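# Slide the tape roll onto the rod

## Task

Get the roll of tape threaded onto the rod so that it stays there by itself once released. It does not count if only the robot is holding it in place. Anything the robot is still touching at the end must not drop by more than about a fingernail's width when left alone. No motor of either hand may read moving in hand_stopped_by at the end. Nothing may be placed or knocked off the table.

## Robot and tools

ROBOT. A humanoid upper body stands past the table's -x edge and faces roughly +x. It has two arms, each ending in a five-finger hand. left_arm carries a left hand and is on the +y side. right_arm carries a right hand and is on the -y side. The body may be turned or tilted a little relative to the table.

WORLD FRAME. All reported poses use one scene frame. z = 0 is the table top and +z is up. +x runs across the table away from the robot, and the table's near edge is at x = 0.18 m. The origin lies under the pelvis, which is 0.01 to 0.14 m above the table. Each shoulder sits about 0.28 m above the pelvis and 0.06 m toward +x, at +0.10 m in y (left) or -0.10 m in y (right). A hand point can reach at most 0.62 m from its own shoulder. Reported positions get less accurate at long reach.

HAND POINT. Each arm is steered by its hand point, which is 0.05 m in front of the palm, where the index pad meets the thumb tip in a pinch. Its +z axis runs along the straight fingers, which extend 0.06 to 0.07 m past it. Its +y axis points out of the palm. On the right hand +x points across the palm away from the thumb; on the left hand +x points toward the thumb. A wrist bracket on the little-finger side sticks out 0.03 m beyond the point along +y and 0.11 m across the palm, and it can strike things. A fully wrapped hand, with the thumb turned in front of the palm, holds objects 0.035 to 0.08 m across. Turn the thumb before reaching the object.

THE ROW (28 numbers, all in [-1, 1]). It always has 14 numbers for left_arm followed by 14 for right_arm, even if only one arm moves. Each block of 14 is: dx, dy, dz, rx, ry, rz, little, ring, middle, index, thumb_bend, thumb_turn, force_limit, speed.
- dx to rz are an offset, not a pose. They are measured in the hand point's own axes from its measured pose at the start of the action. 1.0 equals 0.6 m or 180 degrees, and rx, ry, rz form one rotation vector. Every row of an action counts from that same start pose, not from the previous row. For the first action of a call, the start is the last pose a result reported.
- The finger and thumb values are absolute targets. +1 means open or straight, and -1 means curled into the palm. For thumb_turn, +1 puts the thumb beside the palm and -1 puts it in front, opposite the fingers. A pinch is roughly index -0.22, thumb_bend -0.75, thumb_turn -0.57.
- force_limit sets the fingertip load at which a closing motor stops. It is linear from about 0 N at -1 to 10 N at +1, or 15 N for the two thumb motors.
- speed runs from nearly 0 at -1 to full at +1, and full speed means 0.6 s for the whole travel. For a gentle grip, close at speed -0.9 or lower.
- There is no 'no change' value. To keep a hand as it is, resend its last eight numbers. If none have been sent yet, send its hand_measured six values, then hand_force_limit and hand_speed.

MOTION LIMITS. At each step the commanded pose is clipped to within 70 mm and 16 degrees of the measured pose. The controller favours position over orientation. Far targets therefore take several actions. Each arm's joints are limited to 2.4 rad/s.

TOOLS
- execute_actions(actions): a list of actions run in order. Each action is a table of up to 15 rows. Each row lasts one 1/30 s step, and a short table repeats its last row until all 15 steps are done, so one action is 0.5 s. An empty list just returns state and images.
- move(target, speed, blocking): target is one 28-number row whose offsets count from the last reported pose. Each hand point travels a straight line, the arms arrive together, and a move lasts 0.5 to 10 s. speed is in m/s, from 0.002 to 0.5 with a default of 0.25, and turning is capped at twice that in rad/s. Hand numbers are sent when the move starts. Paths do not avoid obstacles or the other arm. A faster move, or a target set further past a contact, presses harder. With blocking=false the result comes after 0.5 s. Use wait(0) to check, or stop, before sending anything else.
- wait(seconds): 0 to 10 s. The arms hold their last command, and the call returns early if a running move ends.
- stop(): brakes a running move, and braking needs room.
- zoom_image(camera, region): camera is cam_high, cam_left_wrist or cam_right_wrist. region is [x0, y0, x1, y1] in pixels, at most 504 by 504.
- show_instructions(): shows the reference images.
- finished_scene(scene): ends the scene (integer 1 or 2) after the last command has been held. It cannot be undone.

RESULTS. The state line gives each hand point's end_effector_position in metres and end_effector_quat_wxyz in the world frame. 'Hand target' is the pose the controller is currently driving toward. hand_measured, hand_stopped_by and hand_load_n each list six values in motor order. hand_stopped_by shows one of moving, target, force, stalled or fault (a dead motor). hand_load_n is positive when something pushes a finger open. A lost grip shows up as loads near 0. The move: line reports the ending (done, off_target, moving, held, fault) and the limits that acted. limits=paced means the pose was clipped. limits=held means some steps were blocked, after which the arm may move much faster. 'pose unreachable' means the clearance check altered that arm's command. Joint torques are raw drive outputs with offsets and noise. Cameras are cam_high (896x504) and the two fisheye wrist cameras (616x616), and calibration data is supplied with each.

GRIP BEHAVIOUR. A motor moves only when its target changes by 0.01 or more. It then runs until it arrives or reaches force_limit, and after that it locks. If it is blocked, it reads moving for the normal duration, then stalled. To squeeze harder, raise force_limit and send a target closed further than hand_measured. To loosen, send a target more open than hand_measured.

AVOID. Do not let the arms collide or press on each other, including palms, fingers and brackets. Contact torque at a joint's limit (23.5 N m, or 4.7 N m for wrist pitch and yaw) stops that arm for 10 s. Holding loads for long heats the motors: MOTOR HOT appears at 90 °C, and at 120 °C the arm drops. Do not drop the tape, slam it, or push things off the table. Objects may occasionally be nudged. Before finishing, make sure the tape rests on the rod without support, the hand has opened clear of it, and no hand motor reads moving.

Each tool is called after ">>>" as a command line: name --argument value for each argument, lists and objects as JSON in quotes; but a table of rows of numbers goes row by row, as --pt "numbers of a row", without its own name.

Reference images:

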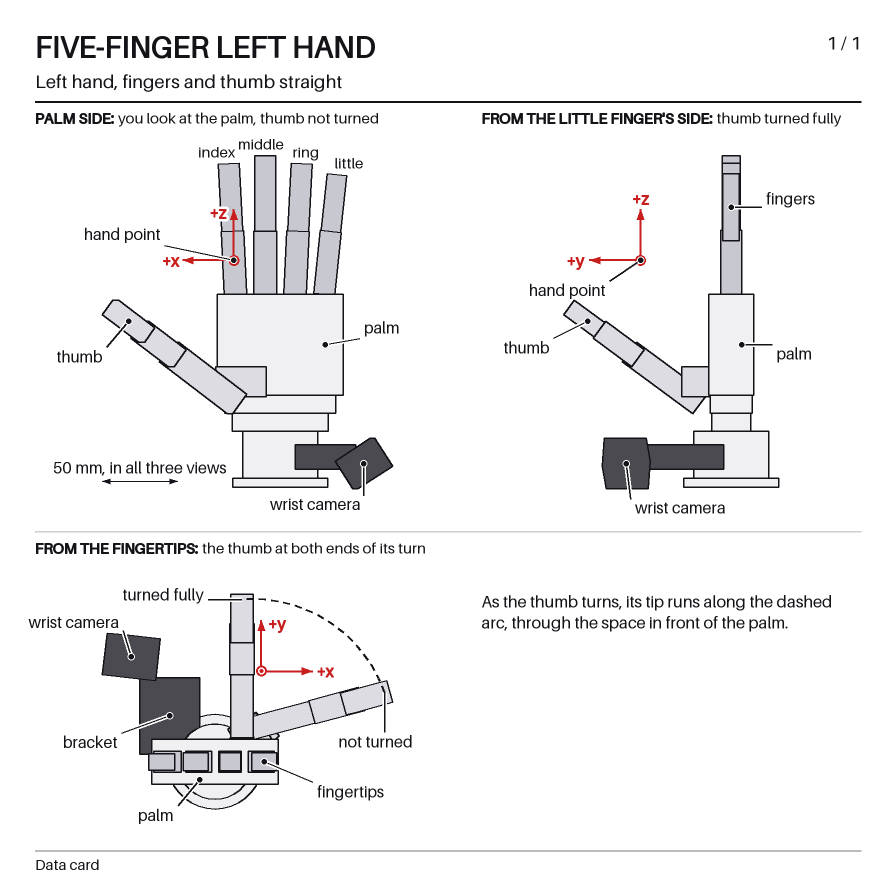

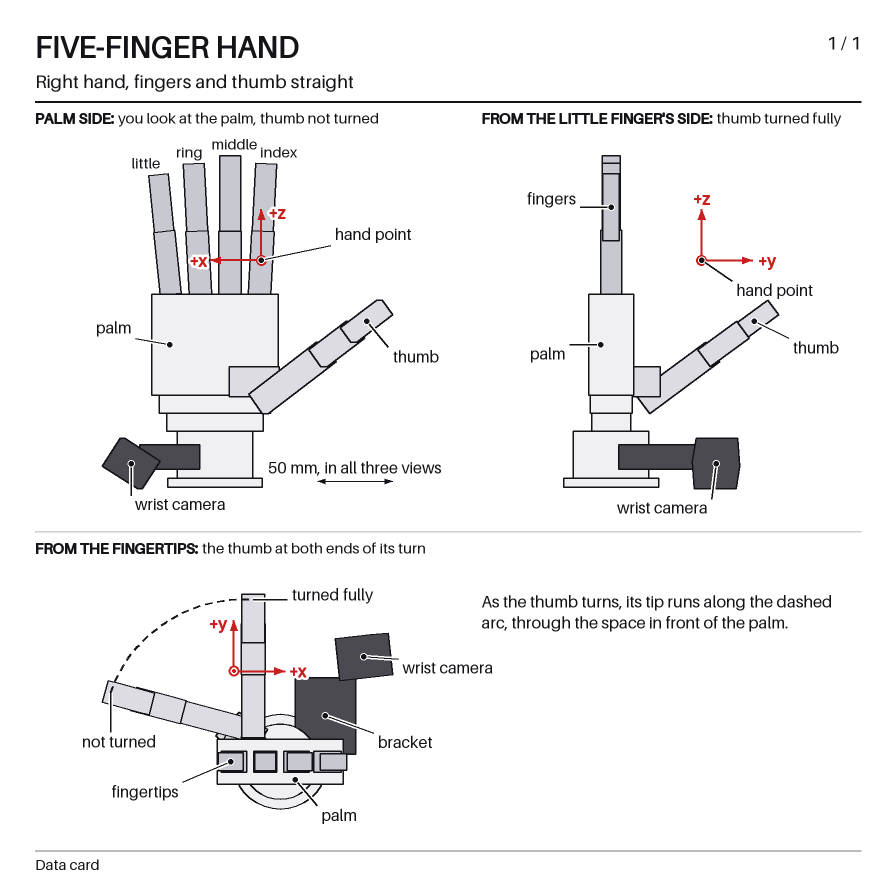

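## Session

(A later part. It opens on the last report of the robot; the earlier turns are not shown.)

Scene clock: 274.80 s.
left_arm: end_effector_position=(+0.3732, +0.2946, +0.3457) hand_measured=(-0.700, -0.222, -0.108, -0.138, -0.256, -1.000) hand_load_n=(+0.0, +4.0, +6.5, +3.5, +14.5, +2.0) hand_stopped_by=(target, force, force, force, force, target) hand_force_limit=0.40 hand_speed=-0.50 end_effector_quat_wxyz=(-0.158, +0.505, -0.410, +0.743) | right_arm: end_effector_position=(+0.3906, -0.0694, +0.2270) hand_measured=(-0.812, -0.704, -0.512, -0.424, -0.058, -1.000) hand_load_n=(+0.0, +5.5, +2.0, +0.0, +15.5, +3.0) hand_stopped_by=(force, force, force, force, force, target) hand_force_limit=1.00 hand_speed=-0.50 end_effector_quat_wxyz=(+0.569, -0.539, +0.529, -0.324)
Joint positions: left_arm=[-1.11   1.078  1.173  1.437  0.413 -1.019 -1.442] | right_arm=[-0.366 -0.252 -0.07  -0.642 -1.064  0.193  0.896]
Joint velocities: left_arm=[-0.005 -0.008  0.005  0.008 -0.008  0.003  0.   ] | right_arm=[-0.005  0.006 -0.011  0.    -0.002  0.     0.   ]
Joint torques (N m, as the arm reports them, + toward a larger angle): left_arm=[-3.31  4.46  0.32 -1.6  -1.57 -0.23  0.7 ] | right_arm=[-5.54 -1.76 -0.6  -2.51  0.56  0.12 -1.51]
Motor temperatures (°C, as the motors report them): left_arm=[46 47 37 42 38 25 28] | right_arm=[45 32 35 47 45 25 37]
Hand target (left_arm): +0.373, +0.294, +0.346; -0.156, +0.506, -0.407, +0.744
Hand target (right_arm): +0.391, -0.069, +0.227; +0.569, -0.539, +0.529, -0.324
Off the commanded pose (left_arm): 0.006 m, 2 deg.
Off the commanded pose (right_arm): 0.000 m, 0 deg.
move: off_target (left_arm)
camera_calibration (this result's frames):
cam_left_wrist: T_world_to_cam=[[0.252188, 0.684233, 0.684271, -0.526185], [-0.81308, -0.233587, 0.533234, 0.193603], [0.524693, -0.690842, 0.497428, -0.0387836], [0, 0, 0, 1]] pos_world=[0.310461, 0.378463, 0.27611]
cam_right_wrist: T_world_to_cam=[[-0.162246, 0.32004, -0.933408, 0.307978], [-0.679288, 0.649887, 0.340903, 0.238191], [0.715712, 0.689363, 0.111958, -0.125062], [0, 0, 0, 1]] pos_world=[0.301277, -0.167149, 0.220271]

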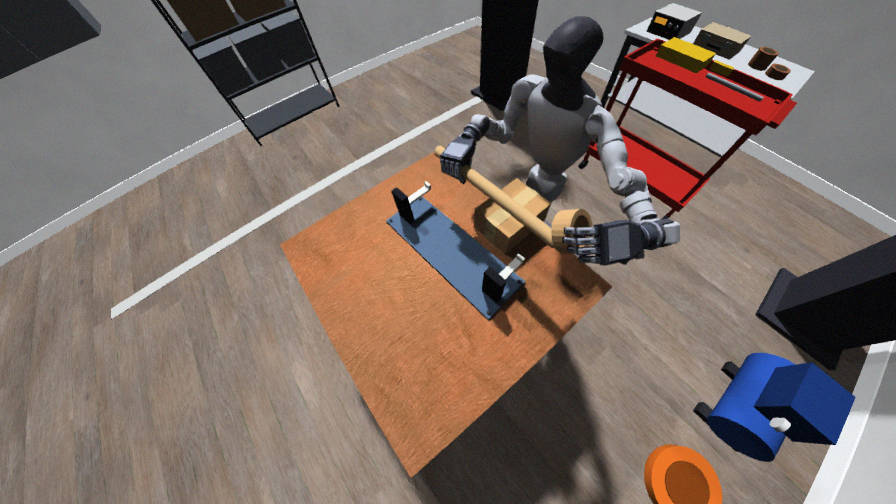

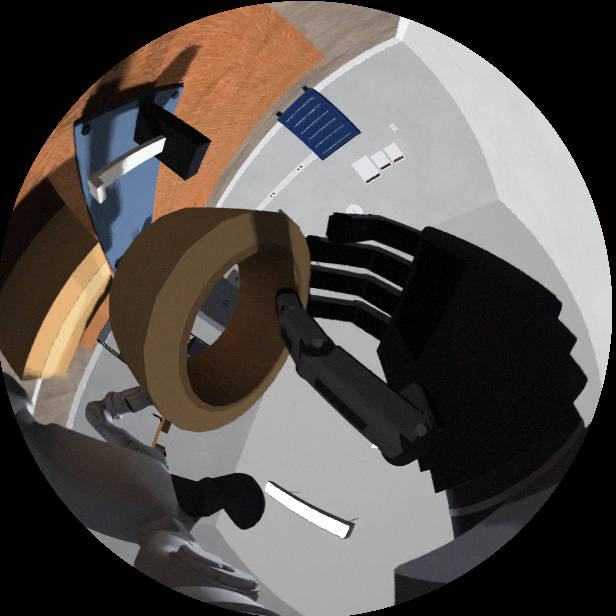

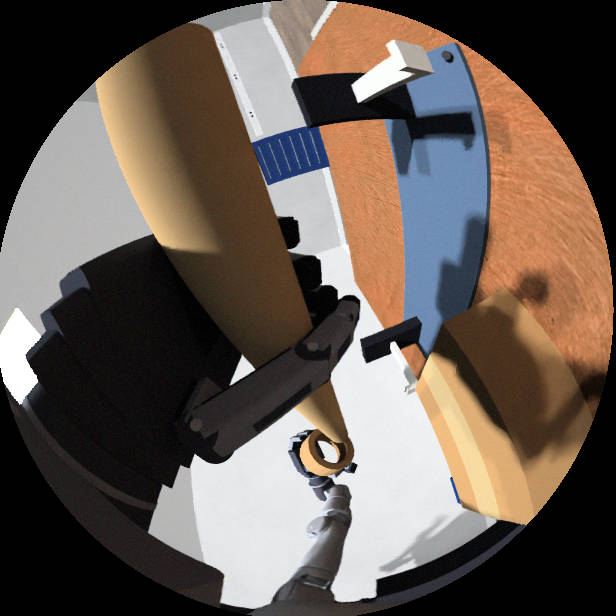

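>>> move --target '[-0.05,0.031,0.029,0,0,0,-0.7,-0.7,-0.7,-0.7,-0.3,-1,0.4,-0.5,0,0,0,0,0,0,-1,-1,-1,-1,-0.9,-1,1,-0.5]' --speed 0.04

>>> zoom_image --camera "cam_right_wrist" --region '[240, 380, 400, 520]'

>>> zoom_image --camera "cam_high" --region '[500, 170, 680, 300]'

Scene clock: 285.67 s.
left_arm: end_effector_position=(+0.3965, +0.2954, +0.3158) hand_measured=(-0.700, -0.222, -0.108, -0.138, -0.256, -1.000) hand_load_n=(+0.0, +4.0, +6.5, +3.5, +14.5, +2.0) hand_stopped_by=(target, force, force, force, force, target) hand_force_limit=0.40 hand_speed=-0.50 end_effector_quat_wxyz=(-0.184, +0.532, -0.385, +0.731) | right_arm: end_effector_position=(+0.3906, -0.0694, +0.2270) hand_measured=(-0.812, -0.704, -0.512, -0.424, -0.058, -1.000) hand_load_n=(+0.0, +5.5, +2.0, +0.0, +15.5, +3.0) hand_stopped_by=(force, force, force, force, force, target) hand_force_limit=1.00 hand_speed=-0.50 end_effector_quat_wxyz=(+0.569, -0.539, +0.529, -0.324)
Joint positions: left_arm=[-1.025  0.983  1.123  1.379  0.494 -1.045 -1.22 ] | right_arm=[-0.366 -0.252 -0.07  -0.642 -1.064  0.193  0.896]
Joint velocities: left_arm=[ 0.    -0.008 -0.005  0.02   0.003 -0.01   0.008] | right_arm=[ 0.011  0.005 -0.011  0.008  0.002  0.     0.   ]
Joint torques (N m, as the arm reports them, + toward a larger angle): left_arm=[-3.57  5.04  0.   -1.7  -1.17 -0.68  0.79] | right_arm=[-5.37 -1.17 -0.78 -2.42  0.43  0.08 -1.46]
Motor temperatures (°C, as the motors report them): left_arm=[46 50 37 42 38 25 28] | right_arm=[45 31 35 46 45 25 37]
Hand target (left_arm): +0.396, +0.295, +0.315; -0.185, +0.533, -0.387, +0.729
Hand target (right_arm): +0.391, -0.069, +0.227; +0.569, -0.539, +0.529, -0.324
Off the commanded pose (left_arm): 0.002 m, 5 deg.
Off the commanded pose (right_arm): 0.000 m, 0 deg.
move: off_target (left_arm)
camera_calibration (this result's frames):
cam_left_wrist: T_world_to_cam=[[0.204863, 0.710844, 0.672854, -0.497648], [-0.777128, -0.299805, 0.553344, 0.227615], [0.595066, -0.636253, 0.490998, -0.0775611], [0, 0, 0, 1]] pos_world=[0.324989, 0.372641, 0.246978]
cam_right_wrist: T_world_to_cam=[[-0.162246, 0.32004, -0.933408, 0.307978], [-0.679288, 0.649887, 0.340903, 0.238191], [0.715712, 0.689363, 0.111958, -0.125062], [0, 0, 0, 1]] pos_world=[0.301277, -0.167149, 0.220271]

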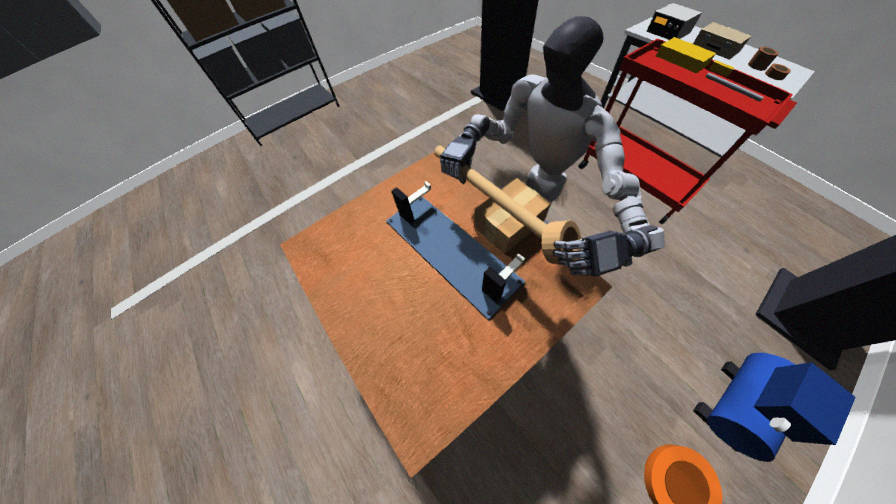

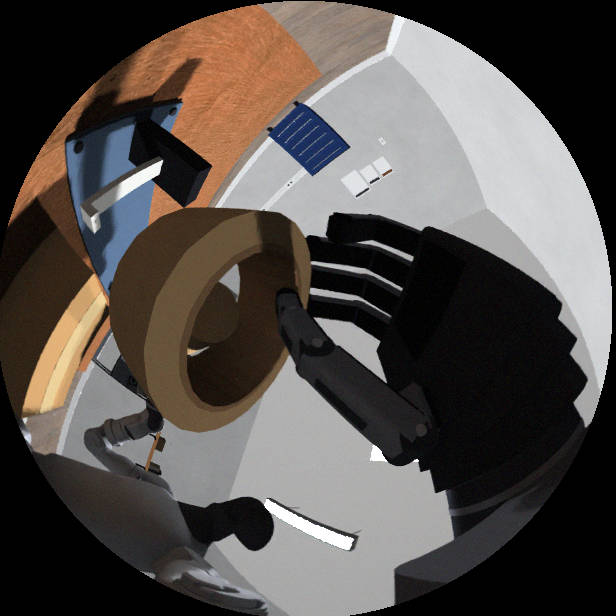

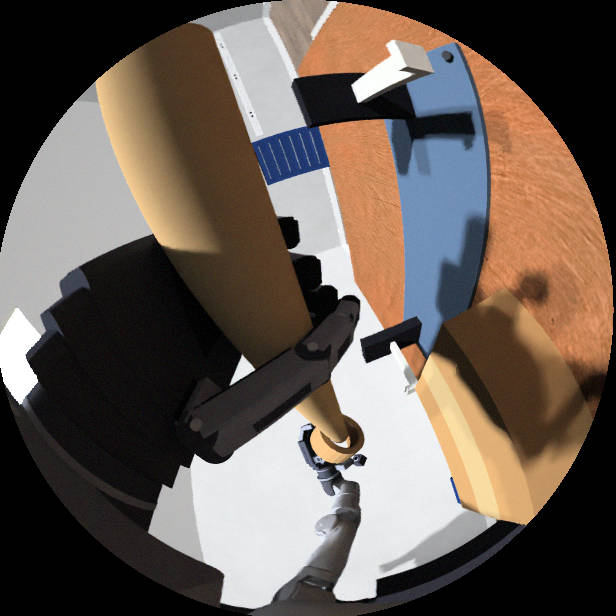

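Region (240, 380, 400, 520) of cam_right_wrist's 616x616 image, scaled by 3.150, with more detail than that image has; it fills the top 441 rows of this view, and the rest is white.

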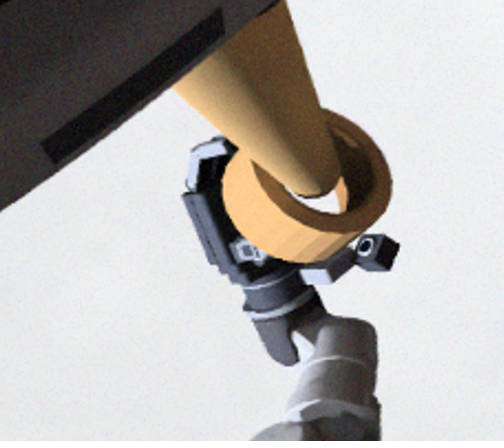

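Region (500, 170, 680, 300) of cam_high's 896x504 image, scaled by 2.800, with more detail than that image has.

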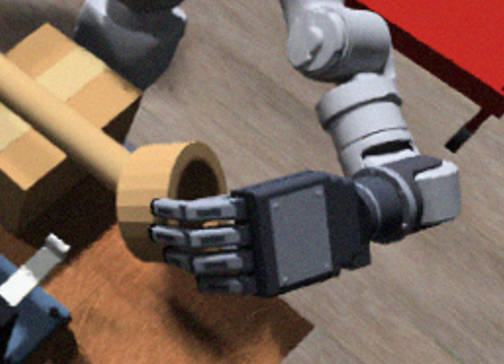

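Aligned. Advance rod.

>>> move --target '[0,0,0,0,0,0,-0.7,-0.7,-0.7,-0.7,-0.3,-1,0.4,-0.5,-0.15,0,0,0,0,0,-1,-1,-1,-1,-0.9,-1,1,-0.5]' --speed 0.03

>>> zoom_image --camera "cam_high" --region '[500, 170, 680, 300]'

Scene clock: 293.70 s.
left_arm: end_effector_position=(+0.3943, +0.3090, +0.3260) hand_measured=(-0.700, -0.222, -0.108, -0.138, -0.256, -1.000) hand_load_n=(+0.0, +4.5, +10.0, +7.0, +12.0, -4.0) hand_stopped_by=(target, force, force, force, force, target) hand_force_limit=0.40 hand_speed=-0.50 end_effector_quat_wxyz=(-0.208, +0.531, -0.374, +0.731) | right_arm: end_effector_position=(+0.3731, -0.0051, +0.2422) hand_measured=(-0.812, -0.704, -0.512, -0.424, -0.058, -1.000) hand_load_n=(+1.0, +2.5, +2.0, +0.0, +16.0, +2.0) hand_stopped_by=(force, force, force, force, force, target) hand_force_limit=1.00 hand_speed=-0.50 end_effector_quat_wxyz=(+0.554, -0.524, +0.551, -0.338)
Joint positions: left_arm=[-1.019  1.02   1.123  1.38   0.488 -1.043 -1.192] | right_arm=[-0.462  0.003  0.339 -0.728 -1.629  0.456  1.089]
Joint velocities: left_arm=[ 0.     0.003 -0.002  0.003  0.011  0.     0.   ] | right_arm=[-0.014 -0.006  0.    -0.005 -0.009  0.013  0.   ]
Joint torques (N m, as the arm reports them, + toward a larger angle): left_arm=[-3.89  2.83 -0.53 -1.13 -1.24 -1.01  0.1 ] | right_arm=[-7.01  1.55  2.41 -2.55  1.16 -0.42 -1.45]
Motor temperatures (°C, as the motors report them): left_arm=[46 51 37 42 38 26 28] | right_arm=[45 31 35 46 45 25 36]
Hand target (left_arm): +0.396, +0.296, +0.316; -0.185, +0.532, -0.385, +0.731
Hand target (right_arm): +0.367, +0.015, +0.248; +0.571, -0.537, +0.533, -0.318
Off the commanded pose (left_arm): 0.017 m, 3 deg.
Off the commanded pose (right_arm): 0.022 m, 4 deg.
move: off_target (left_arm, right_arm)
camera_calibration (this result's frames):
cam_left_wrist: T_world_to_cam=[[0.15566, 0.712397, 0.684296, -0.498572], [-0.775979, -0.340476, 0.530973, 0.24378], [0.61125, -0.613651, 0.499806, -0.0889001], [0, 0, 0, 1]] pos_world=[0.321116, 0.383629, 0.256163]
cam_right_wrist: T_world_to_cam=[[-0.157142, 0.330225, -0.93073, 0.296279], [-0.630009, 0.692243, 0.351978, 0.158444], [0.760523, 0.641679, 0.0992643, -0.172523], [0, 0, 0, 1]] pos_world=[0.277587, -0.0968163, 0.237112]

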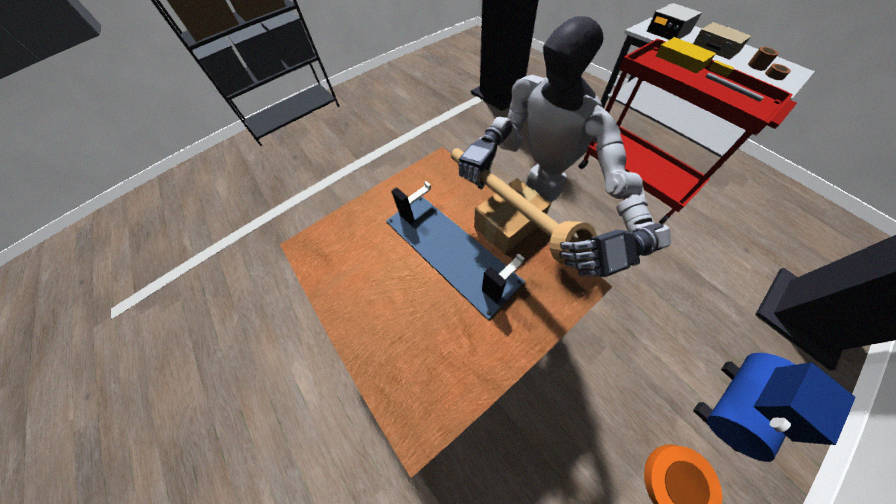

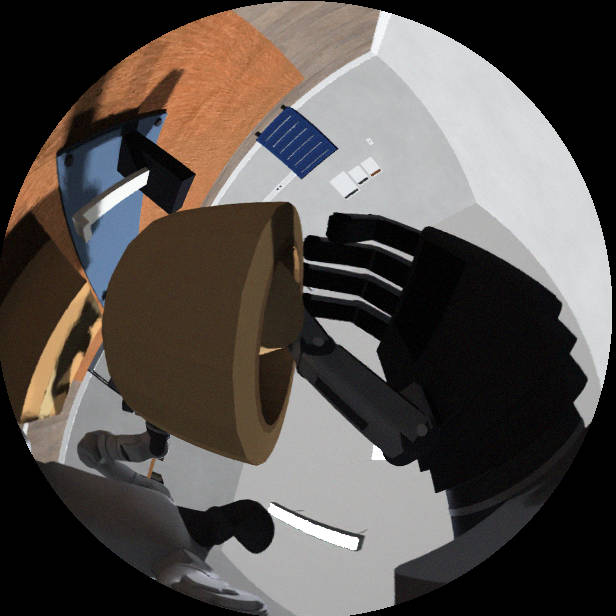

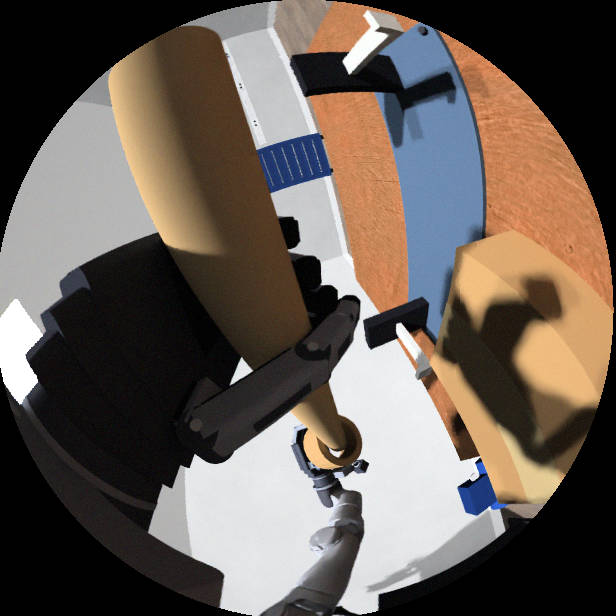

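Region (500, 170, 680, 300) of cam_high's 896x504 image, scaled by 2.800, with more detail than that image has.

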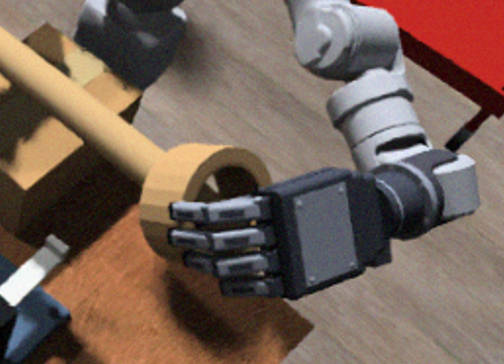

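>>> move --target '[0,0,0,0,0,0,0.6,0.6,0.6,0.6,0.6,-1,0.4,-0.3,0,0,0,0,0,0,-1,-1,-1,-1,-0.9,-1,1,-0.5]'

Scene clock: 298.50 s.
left_arm: end_effector_position=(+0.3943, +0.3097, +0.3278) hand_measured=(+0.600, +0.600, +0.600, +0.600, +0.600, -1.000) hand_load_n=(+0.0, +0.0, +0.0, +0.0, +0.0, +0.0) hand_stopped_by=(target, target, target, target, target, target) hand_force_limit=0.40 hand_speed=-0.30 end_effector_quat_wxyz=(-0.210, +0.529, -0.373, +0.732) | right_arm: end_effector_position=(+0.3721, -0.0072, +0.2330) hand_measured=(-0.812, -0.704, -0.512, -0.424, -0.058, -1.000) hand_load_n=(+0.0, +4.5, +2.0, +2.0, +16.0, +4.0) hand_stopped_by=(force, force, force, force, force, target) hand_force_limit=1.00 hand_speed=-0.50 end_effector_quat_wxyz=(+0.540, -0.536, +0.553, -0.339)
Joint positions: left_arm=[-1.021  1.023  1.123  1.38   0.487 -1.043 -1.19 ] | right_arm=[-0.451 -0.003  0.338 -0.718 -1.636  0.442  1.1  ]
Joint velocities: left_arm=[ 0.003  0.     0.006 -0.003  0.     0.     0.   ] | right_arm=[ 0.     0.002 -0.002  0.011 -0.012  0.     0.   ]
Joint torques (N m, as the arm reports them, + toward a larger angle): left_arm=[-3.    4.51 -0.17 -1.67 -0.97 -0.6   0.54] | right_arm=[-6.43  1.02 -0.31 -3.21  0.32  0.7  -2.08]
Motor temperatures (°C, as the motors report them): left_arm=[46 50 37 42 38 26 27] | right_arm=[46 32 35 46 45 25 36]
Hand target (left_arm): +0.394, +0.309, +0.326; -0.208, +0.531, -0.374, +0.731
Hand target (right_arm): +0.373, -0.005, +0.242; +0.554, -0.525, +0.551, -0.338
Off the commanded pose (left_arm): 0.002 m, 0 deg.
Off the commanded pose (right_arm): 0.010 m, 2 deg.
move: off_target (right_arm)
camera_calibration (this result's frames):
cam_left_wrist: T_world_to_cam=[[0.150618, 0.712516, 0.6853, -0.49866], [-0.777776, -0.342489, 0.527034, 0.245658], [0.610228, -0.612391, 0.502593, -0.0902003], [0, 0, 0, 1]] pos_world=[0.321217, 0.3842, 0.257595]
cam_right_wrist: T_world_to_cam=[[-0.179276, 0.304577, -0.935464, 0.297418], [-0.621437, 0.702089, 0.347688, 0.160439], [0.762677, 0.643664, 0.0634075, -0.161894], [0, 0, 0, 1]] pos_world=[0.276496, -0.0990238, 0.232706]

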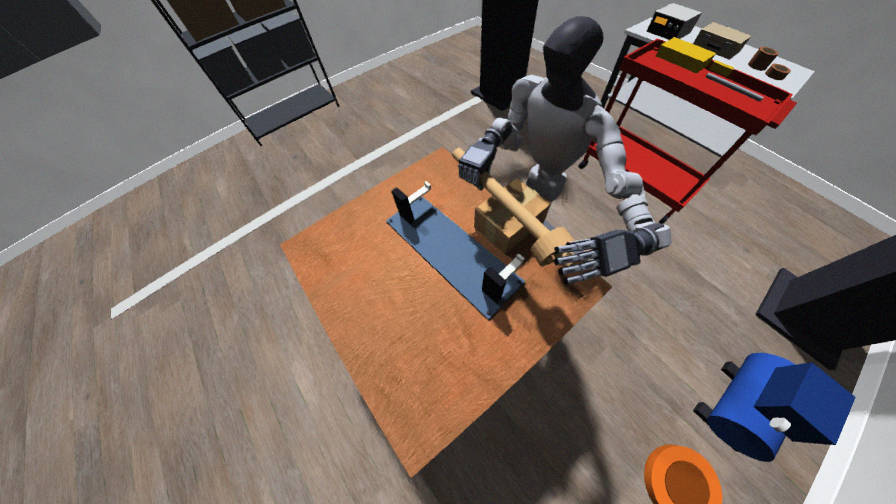

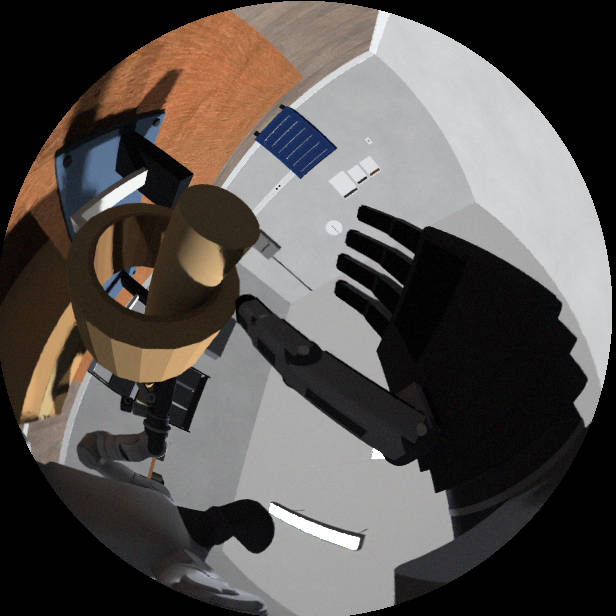

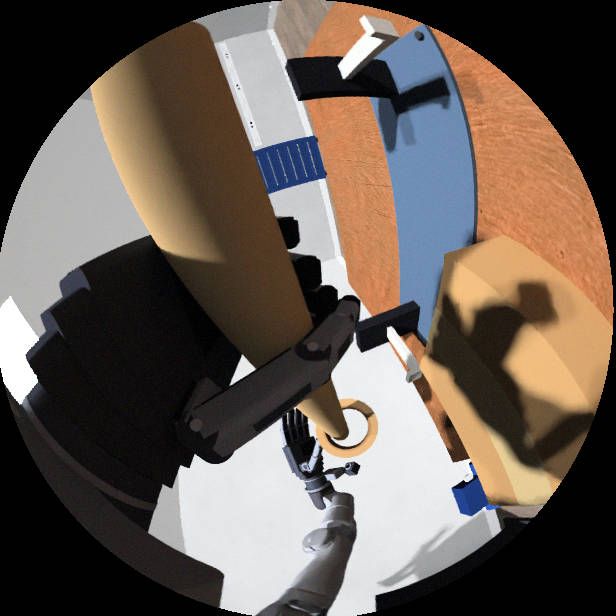

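>>> move --target '[-0.1,-0.12,-0.05,0,0,0,0.6,0.6,0.6,0.6,0.6,-1,0.4,-0.3,0.1,0,0,0,0,0.12,-1,-1,-1,-1,-0.9,-1,1,-0.5]' --speed 0.06

Scene clock: 305.30 s.
left_arm: end_effector_position=(+0.3947, +0.4055, +0.3453) hand_measured=(+0.600, +0.600, +0.600, +0.600, +0.600, -1.000) hand_load_n=(+0.0, +0.0, +0.0, +0.0, +0.0, +0.0) hand_stopped_by=(target, target, target, target, target, target) hand_force_limit=0.40 hand_speed=-0.30 end_effector_quat_wxyz=(-0.322, +0.610, -0.262, +0.674) | right_arm: end_effector_position=(+0.3818, -0.0687, +0.2132) hand_measured=(-0.812, -0.704, -0.512, -0.424, -0.058, -1.000) hand_load_n=(+0.0, +5.0, +2.0, +3.0, +15.5, +4.0) hand_stopped_by=(force, force, force, force, force, target) hand_force_limit=1.00 hand_speed=-0.50 end_effector_quat_wxyz=(+0.580, -0.434, +0.646, -0.241)
Joint positions: left_arm=[-0.952  1.194  1.071  1.387  0.619 -0.834 -0.864] | right_arm=[-0.297 -0.039 -0.099 -0.686 -1.079  0.366  0.932]
Joint velocities: left_arm=[ 0.002 -0.008  0.     0.017  0.012  0.     0.002] | right_arm=[ 0.006  0.005  0.005  0.     0.014 -0.022  0.   ]
Joint torques (N m, as the arm reports them, + toward a larger angle): left_arm=[-2.47  5.43 -0.15 -1.78 -0.79 -0.71  0.63] | right_arm=[-5.11 -0.64 -0.37 -3.49  0.9  -0.27 -1.75]
Motor temperatures (°C, as the motors report them): left_arm=[46 51 37 42 38 26 27] | right_arm=[46 32 35 47 45 25 38]
Hand target (left_arm): +0.395, +0.406, +0.343; -0.322, +0.613, -0.263, +0.671
Hand target (right_arm): +0.383, -0.066, +0.220; +0.592, -0.427, +0.642, -0.236
Off the commanded pose (left_arm): 0.005 m, 21 deg; orientation clipped at the last step of the last action.
Off the commanded pose (right_arm): 0.007 m, 2 deg.
move: off_target (left_arm, right_arm); limits=paced
camera_calibration (this result's frames):
cam_left_wrist: T_world_to_cam=[[-0.0879071, 0.747884, 0.657983, -0.489772], [-0.578475, -0.576074, 0.577499, 0.268212], [0.810949, -0.329861, 0.483273, -0.227787], [0, 0, 0, 1]] pos_world=[0.296823, 0.445665, 0.277454]
cam_right_wrist: T_world_to_cam=[[-0.22321, 0.601587, -0.766988, 0.300544], [-0.525668, 0.588333, 0.61444, 0.115252], [0.820884, 0.540331, 0.184913, -0.183673], [0, 0, 0, 1]] pos_world=[0.278443, -0.149365, 0.193662]

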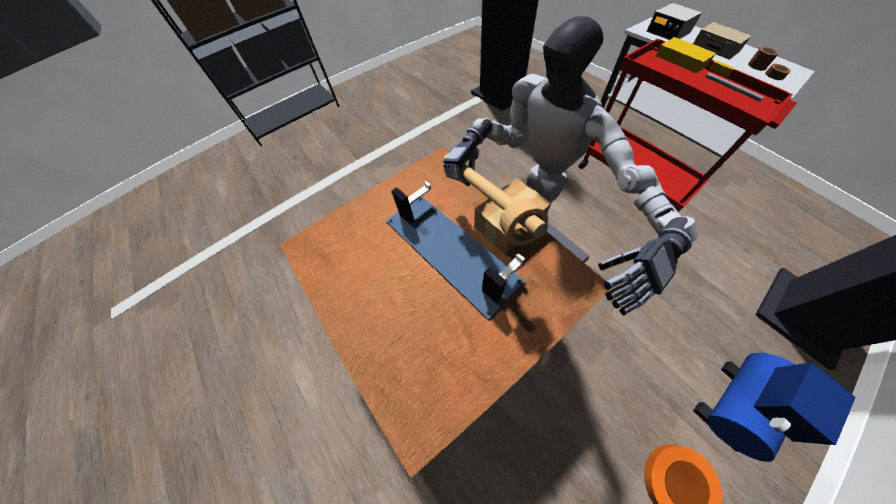

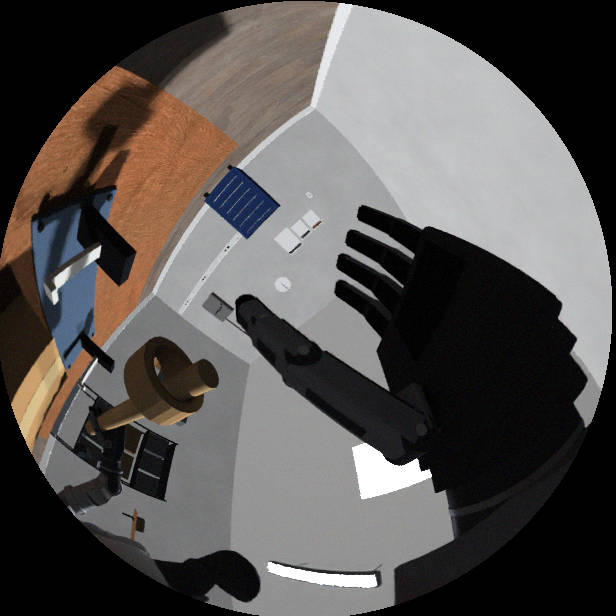

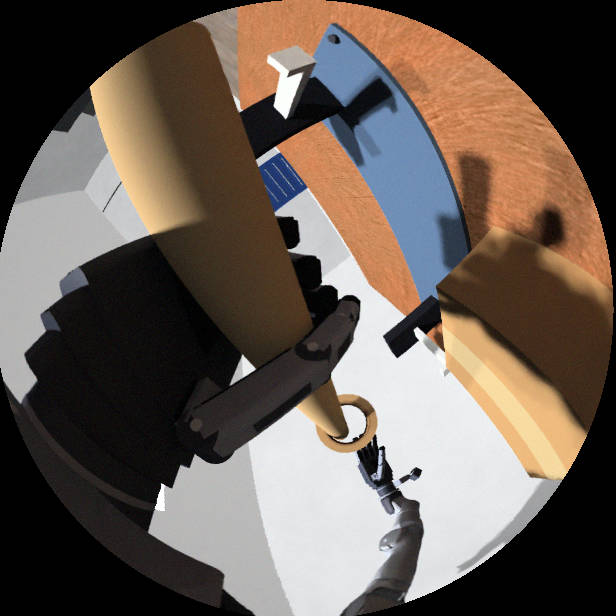

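>>> move --target '[0,0,0,0,0,0,0.6,0.6,0.6,0.6,0.6,-1,0.4,-0.3,0.138,-0.135,0.093,-0.006,0.032,-0.11,-1,-1,-1,-1,-0.9,-1,1,-0.5]' --speed 0.06

Scene clock: 326.03 s.
left_arm: end_effector_position=(+0.3948, +0.4055, +0.3452) hand_measured=(+0.600, +0.600, +0.600, +0.600, +0.600, -1.000) hand_load_n=(+0.0, +0.0, +0.0, +0.0, +0.0, +0.0) hand_stopped_by=(target, target, target, target, target, target) hand_force_limit=0.40 hand_speed=-0.30 end_effector_quat_wxyz=(-0.322, +0.610, -0.262, +0.674) | right_arm: end_effector_position=(+0.4610, -0.1629, +0.2170) hand_measured=(-0.812, -0.704, -0.512, -0.424, -0.058, -1.000) hand_load_n=(+0.0, +5.0, +2.0, +3.0, +15.5, +4.0) hand_stopped_by=(force, force, force, force, force, target) hand_force_limit=1.00 hand_speed=-0.50 end_effector_quat_wxyz=(+0.485, -0.542, +0.591, -0.349)
Joint positions: left_arm=[-0.952  1.194  1.071  1.387  0.619 -0.834 -0.864] | right_arm=[-0.674 -0.442 -0.303 -0.103 -1.006  0.028  0.949]
Joint velocities: left_arm=[-0.006  0.009 -0.002 -0.014  0.002  0.     0.   ] | right_arm=[-0.002 -0.011  0.    -0.008  0.    -0.019  0.   ]
Joint torques (N m, as the arm reports them, + toward a larger angle): left_arm=[-2.6   5.31  0.   -1.95 -1.07 -0.78  0.55] | right_arm=[-9.04 -3.31 -2.48 -2.87  1.09  0.39 -2.07]
Motor temperatures (°C, as the motors report them): left_arm=[44 55 37 42 38 26 27] | right_arm=[47 31 35 48 45 25 39]
Hand target (left_arm): +0.395, +0.406, +0.345; -0.322, +0.610, -0.262, +0.674
Hand target (right_arm): +0.464, -0.161, +0.226; +0.498, -0.532, +0.588, -0.351
Off the commanded pose (left_arm): 0.000 m, 0 deg.
Off the commanded pose (right_arm): 0.008 m, 2 deg.
move: off_target (right_arm)
camera_calibration (this result's frames):
cam_left_wrist: T_world_to_cam=[[-0.0877823, 0.748032, 0.657832, -0.489765], [-0.578321, -0.575963, 0.577765, 0.268084], [0.811073, -0.32972, 0.483162, -0.227825], [0, 0, 0, 1]] pos_world=[0.296829, 0.445647, 0.27737]
cam_right_wrist: T_world_to_cam=[[-0.2455, 0.274815, -0.929627, 0.370174], [-0.526319, 0.767537, 0.365891, 0.29343], [0.814075, 0.579106, -0.0437898, -0.139382], [0, 0, 0, 1]] pos_world=[0.358783, -0.24623, 0.230657]

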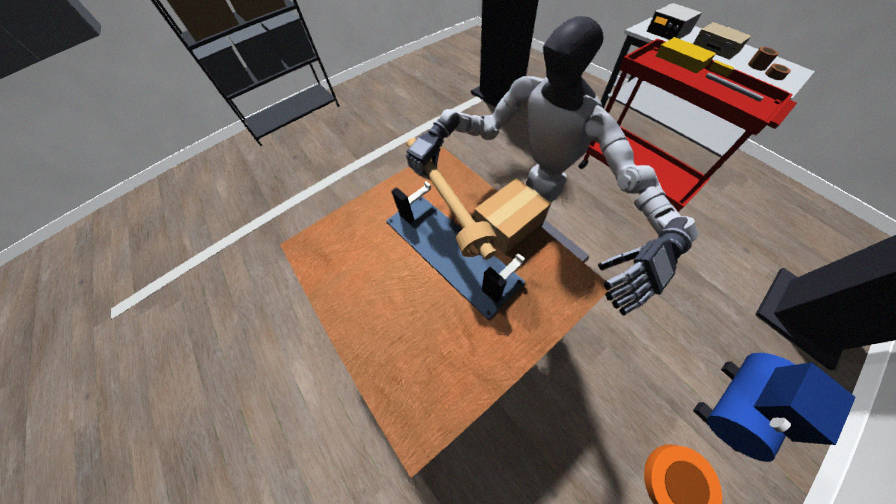

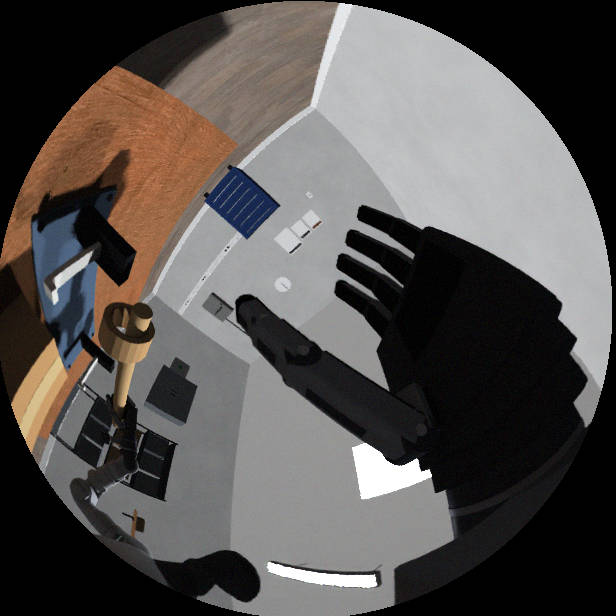

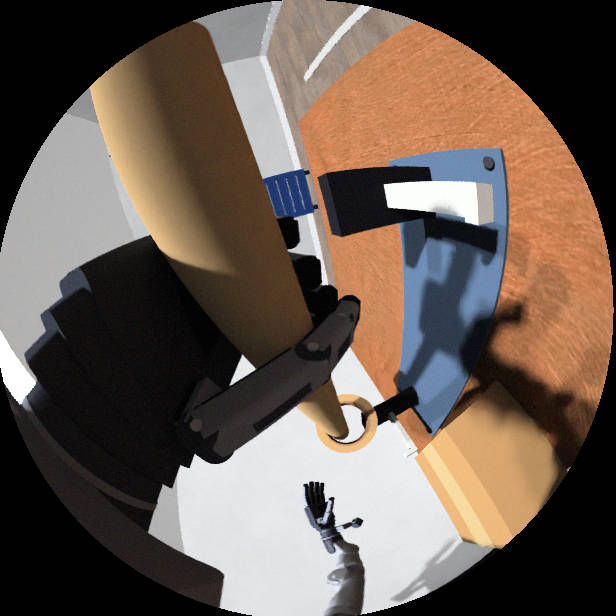

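>>> move --target '[0,0,0,0,0,0,0.6,0.6,0.6,0.6,0.6,-1,0.4,-0.3,0,0,0,0.013,-0.066,0.21,-1,-1,-1,-1,-0.9,-1,1,-0.5]' --speed 0.1

Scene clock: 339.90 s.
left_arm: end_effector_position=(+0.3948, +0.4055, +0.3452) hand_measured=(+0.600, +0.600, +0.600, +0.600, +0.600, -1.000) hand_load_n=(+0.0, +0.0, +0.0, +0.0, +0.0, +0.0) hand_stopped_by=(target, target, target, target, target, target) hand_force_limit=0.40 hand_speed=-0.30 end_effector_quat_wxyz=(-0.322, +0.610, -0.262, +0.674) | right_arm: end_effector_position=(+0.4579, -0.1639, +0.2045) hand_measured=(-0.812, -0.704, -0.512, -0.424, -0.058, -1.000) hand_load_n=(+0.0, +4.5, +2.0, +3.0, +15.5, +4.0) hand_stopped_by=(force, force, force, force, force, target) hand_force_limit=1.00 hand_speed=-0.50 end_effector_quat_wxyz=(+0.623, -0.359, +0.683, -0.128)
Joint positions: left_arm=[-0.952  1.194  1.071  1.387  0.619 -0.834 -0.864] | right_arm=[-0.673 -0.289 -0.676  0.23  -0.623 -0.12   0.928]
Joint velocities: left_arm=[ 0.     0.    -0.003  0.011  0.002  0.     0.   ] | right_arm=[-0.018  0.018 -0.008  0.005  0.015 -0.005  0.   ]
Joint torques (N m, as the arm reports them, + toward a larger angle): left_arm=[-2.59  5.29  0.02 -1.95 -1.06 -0.77  0.56] | right_arm=[-8.77 -3.5  -0.85 -3.16  2.11 -0.77 -1.32]
Motor temperatures (°C, as the motors report them): left_arm=[43 56 37 42 38 26 27] | right_arm=[52 33 35 48 45 26 40]
Hand target (left_arm): +0.395, +0.406, +0.345; -0.322, +0.610, -0.262, +0.674
Hand target (right_arm): +0.460, -0.162, +0.214; +0.636, -0.350, +0.676, -0.125
Off the commanded pose (left_arm): 0.000 m, 0 deg.
Off the commanded pose (right_arm): 0.013 m, 3 deg.
move: off_target (right_arm)
camera_calibration (this result's frames):
cam_left_wrist: T_world_to_cam=[[-0.0877824, 0.748032, 0.657832, -0.489765], [-0.578321, -0.575963, 0.577765, 0.268084], [0.811073, -0.32972, 0.483162, -0.227825], [0, 0, 0, 1]] pos_world=[0.296829, 0.445647, 0.27737]
cam_right_wrist: T_world_to_cam=[[-0.271768, 0.788578, -0.551622, 0.377055], [-0.500298, 0.373882, 0.78097, 0.135782], [0.822097, 0.488218, 0.292915, -0.224333], [0, 0, 0, 1]] pos_world=[0.354826, -0.23858, 0.167661]

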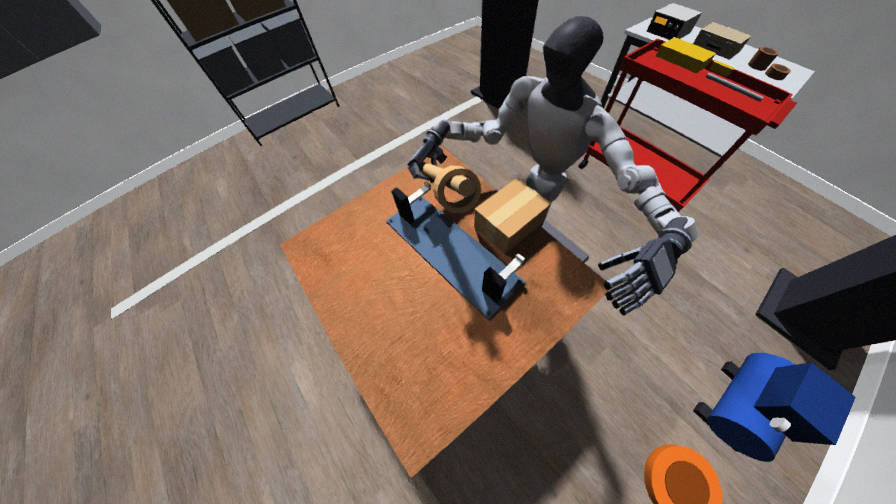

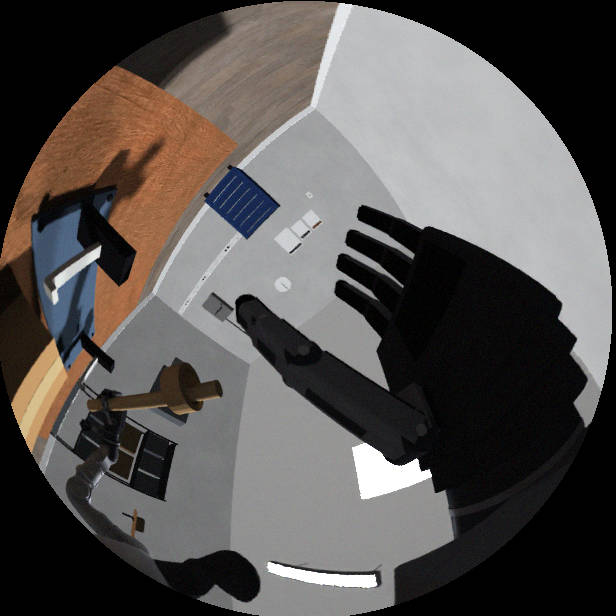

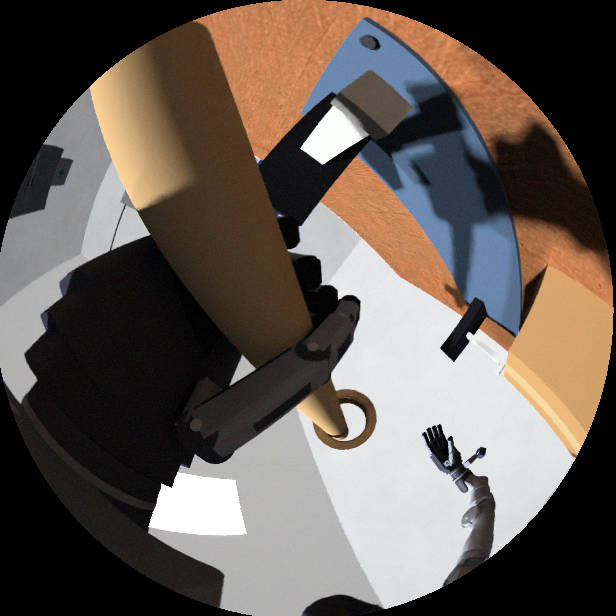

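>>> move --target '[0,0,0,0,0,0,0.6,0.6,0.6,0.6,0.6,-1,0.4,-0.3,0,0,0,0.01,-0.04,0.13,-1,-1,-1,-1,-0.9,-1,1,-0.5]' --speed 0.2

Scene clock: 344.97 s.
left_arm: end_effector_position=(+0.3948, +0.4055, +0.3452) hand_measured=(+0.600, +0.600, +0.600, +0.600, +0.600, -1.000) hand_load_n=(+0.0, +0.0, +0.0, +0.0, +0.0, +0.0) hand_stopped_by=(target, target, target, target, target, target) hand_force_limit=0.40 hand_speed=-0.30 end_effector_quat_wxyz=(-0.322, +0.610, -0.262, +0.674) | right_arm: end_effector_position=(+0.4561, -0.1687, +0.1988) hand_measured=(-0.812, -0.704, -0.512, -0.424, -0.058, -1.000) hand_load_n=(+0.0, +3.0, +2.0, +3.0, +15.5, +4.0) hand_stopped_by=(force, force, force, force, force, target) hand_force_limit=1.00 hand_speed=-0.50 end_effector_quat_wxyz=(+0.675, -0.218, +0.705, +0.005)
Joint positions: left_arm=[-0.952  1.194  1.071  1.387  0.619 -0.834 -0.864] | right_arm=[-0.684 -0.231 -0.833  0.464 -0.405 -0.168  0.929]
Joint velocities: left_arm=[ 0.009 -0.017 -0.012 -0.005  0.     0.     0.   ] | right_arm=[ 0.002 -0.011 -0.014  0.015 -0.008 -0.006  0.   ]
Joint torques (N m, as the arm reports them, + toward a larger angle): left_arm=[-2.59  5.29  0.02 -1.94 -1.07 -0.77  0.56] | right_arm=[-8.46 -2.97 -0.04 -2.29  1.86 -1.12 -0.35]
Motor temperatures (°C, as the motors report them): left_arm=[43 56 37 43 38 26 27] | right_arm=[53 33 35 48 45 26 38]
Hand target (left_arm): +0.395, +0.406, +0.345; -0.322, +0.610, -0.262, +0.674
Hand target (right_arm): +0.458, -0.163, +0.204; +0.683, -0.214, +0.699, +0.016
Off the commanded pose (left_arm): 0.000 m, 0 deg.
Off the commanded pose (right_arm): 0.008 m, 2 deg.
move: off_target (right_arm)
camera_calibration (this result's frames):
cam_left_wrist: T_world_to_cam=[[-0.0877824, 0.748032, 0.657832, -0.489765], [-0.578321, -0.575963, 0.577765, 0.268084], [0.811073, -0.32972, 0.483162, -0.227825], [0, 0, 0, 1]] pos_world=[0.296829, 0.445647, 0.27737]
cam_right_wrist: T_world_to_cam=[[-0.250446, 0.948542, -0.193763, 0.323247], [-0.481758, 0.0514978, 0.87479, 0.0595852], [0.839754, 0.312435, 0.44407, -0.286552], [0, 0, 0, 1]] pos_world=[0.350295, -0.220153, 0.137758]

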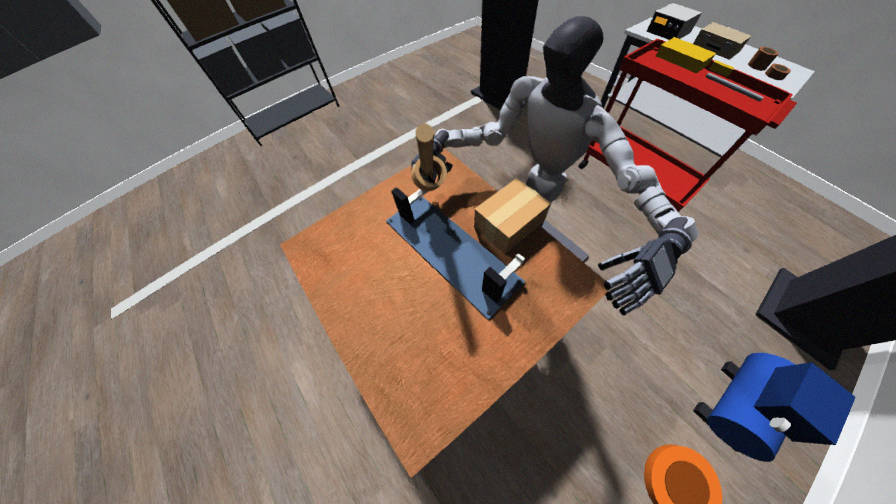

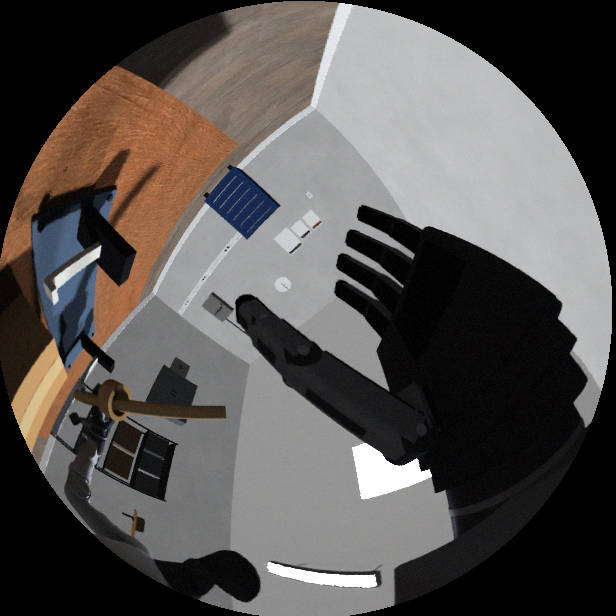

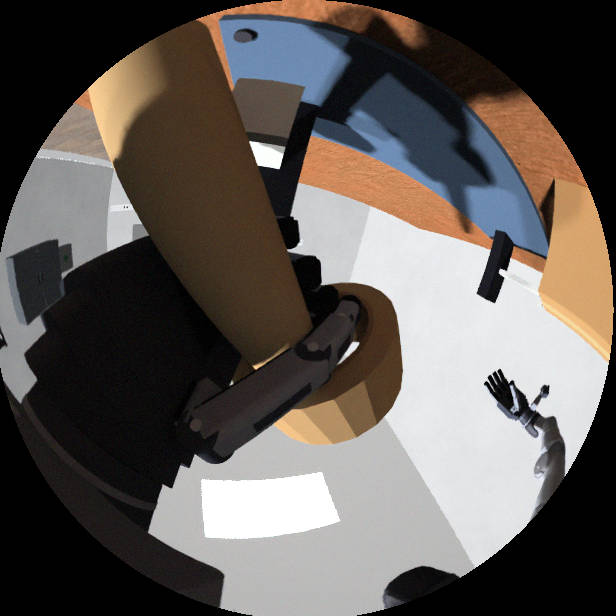

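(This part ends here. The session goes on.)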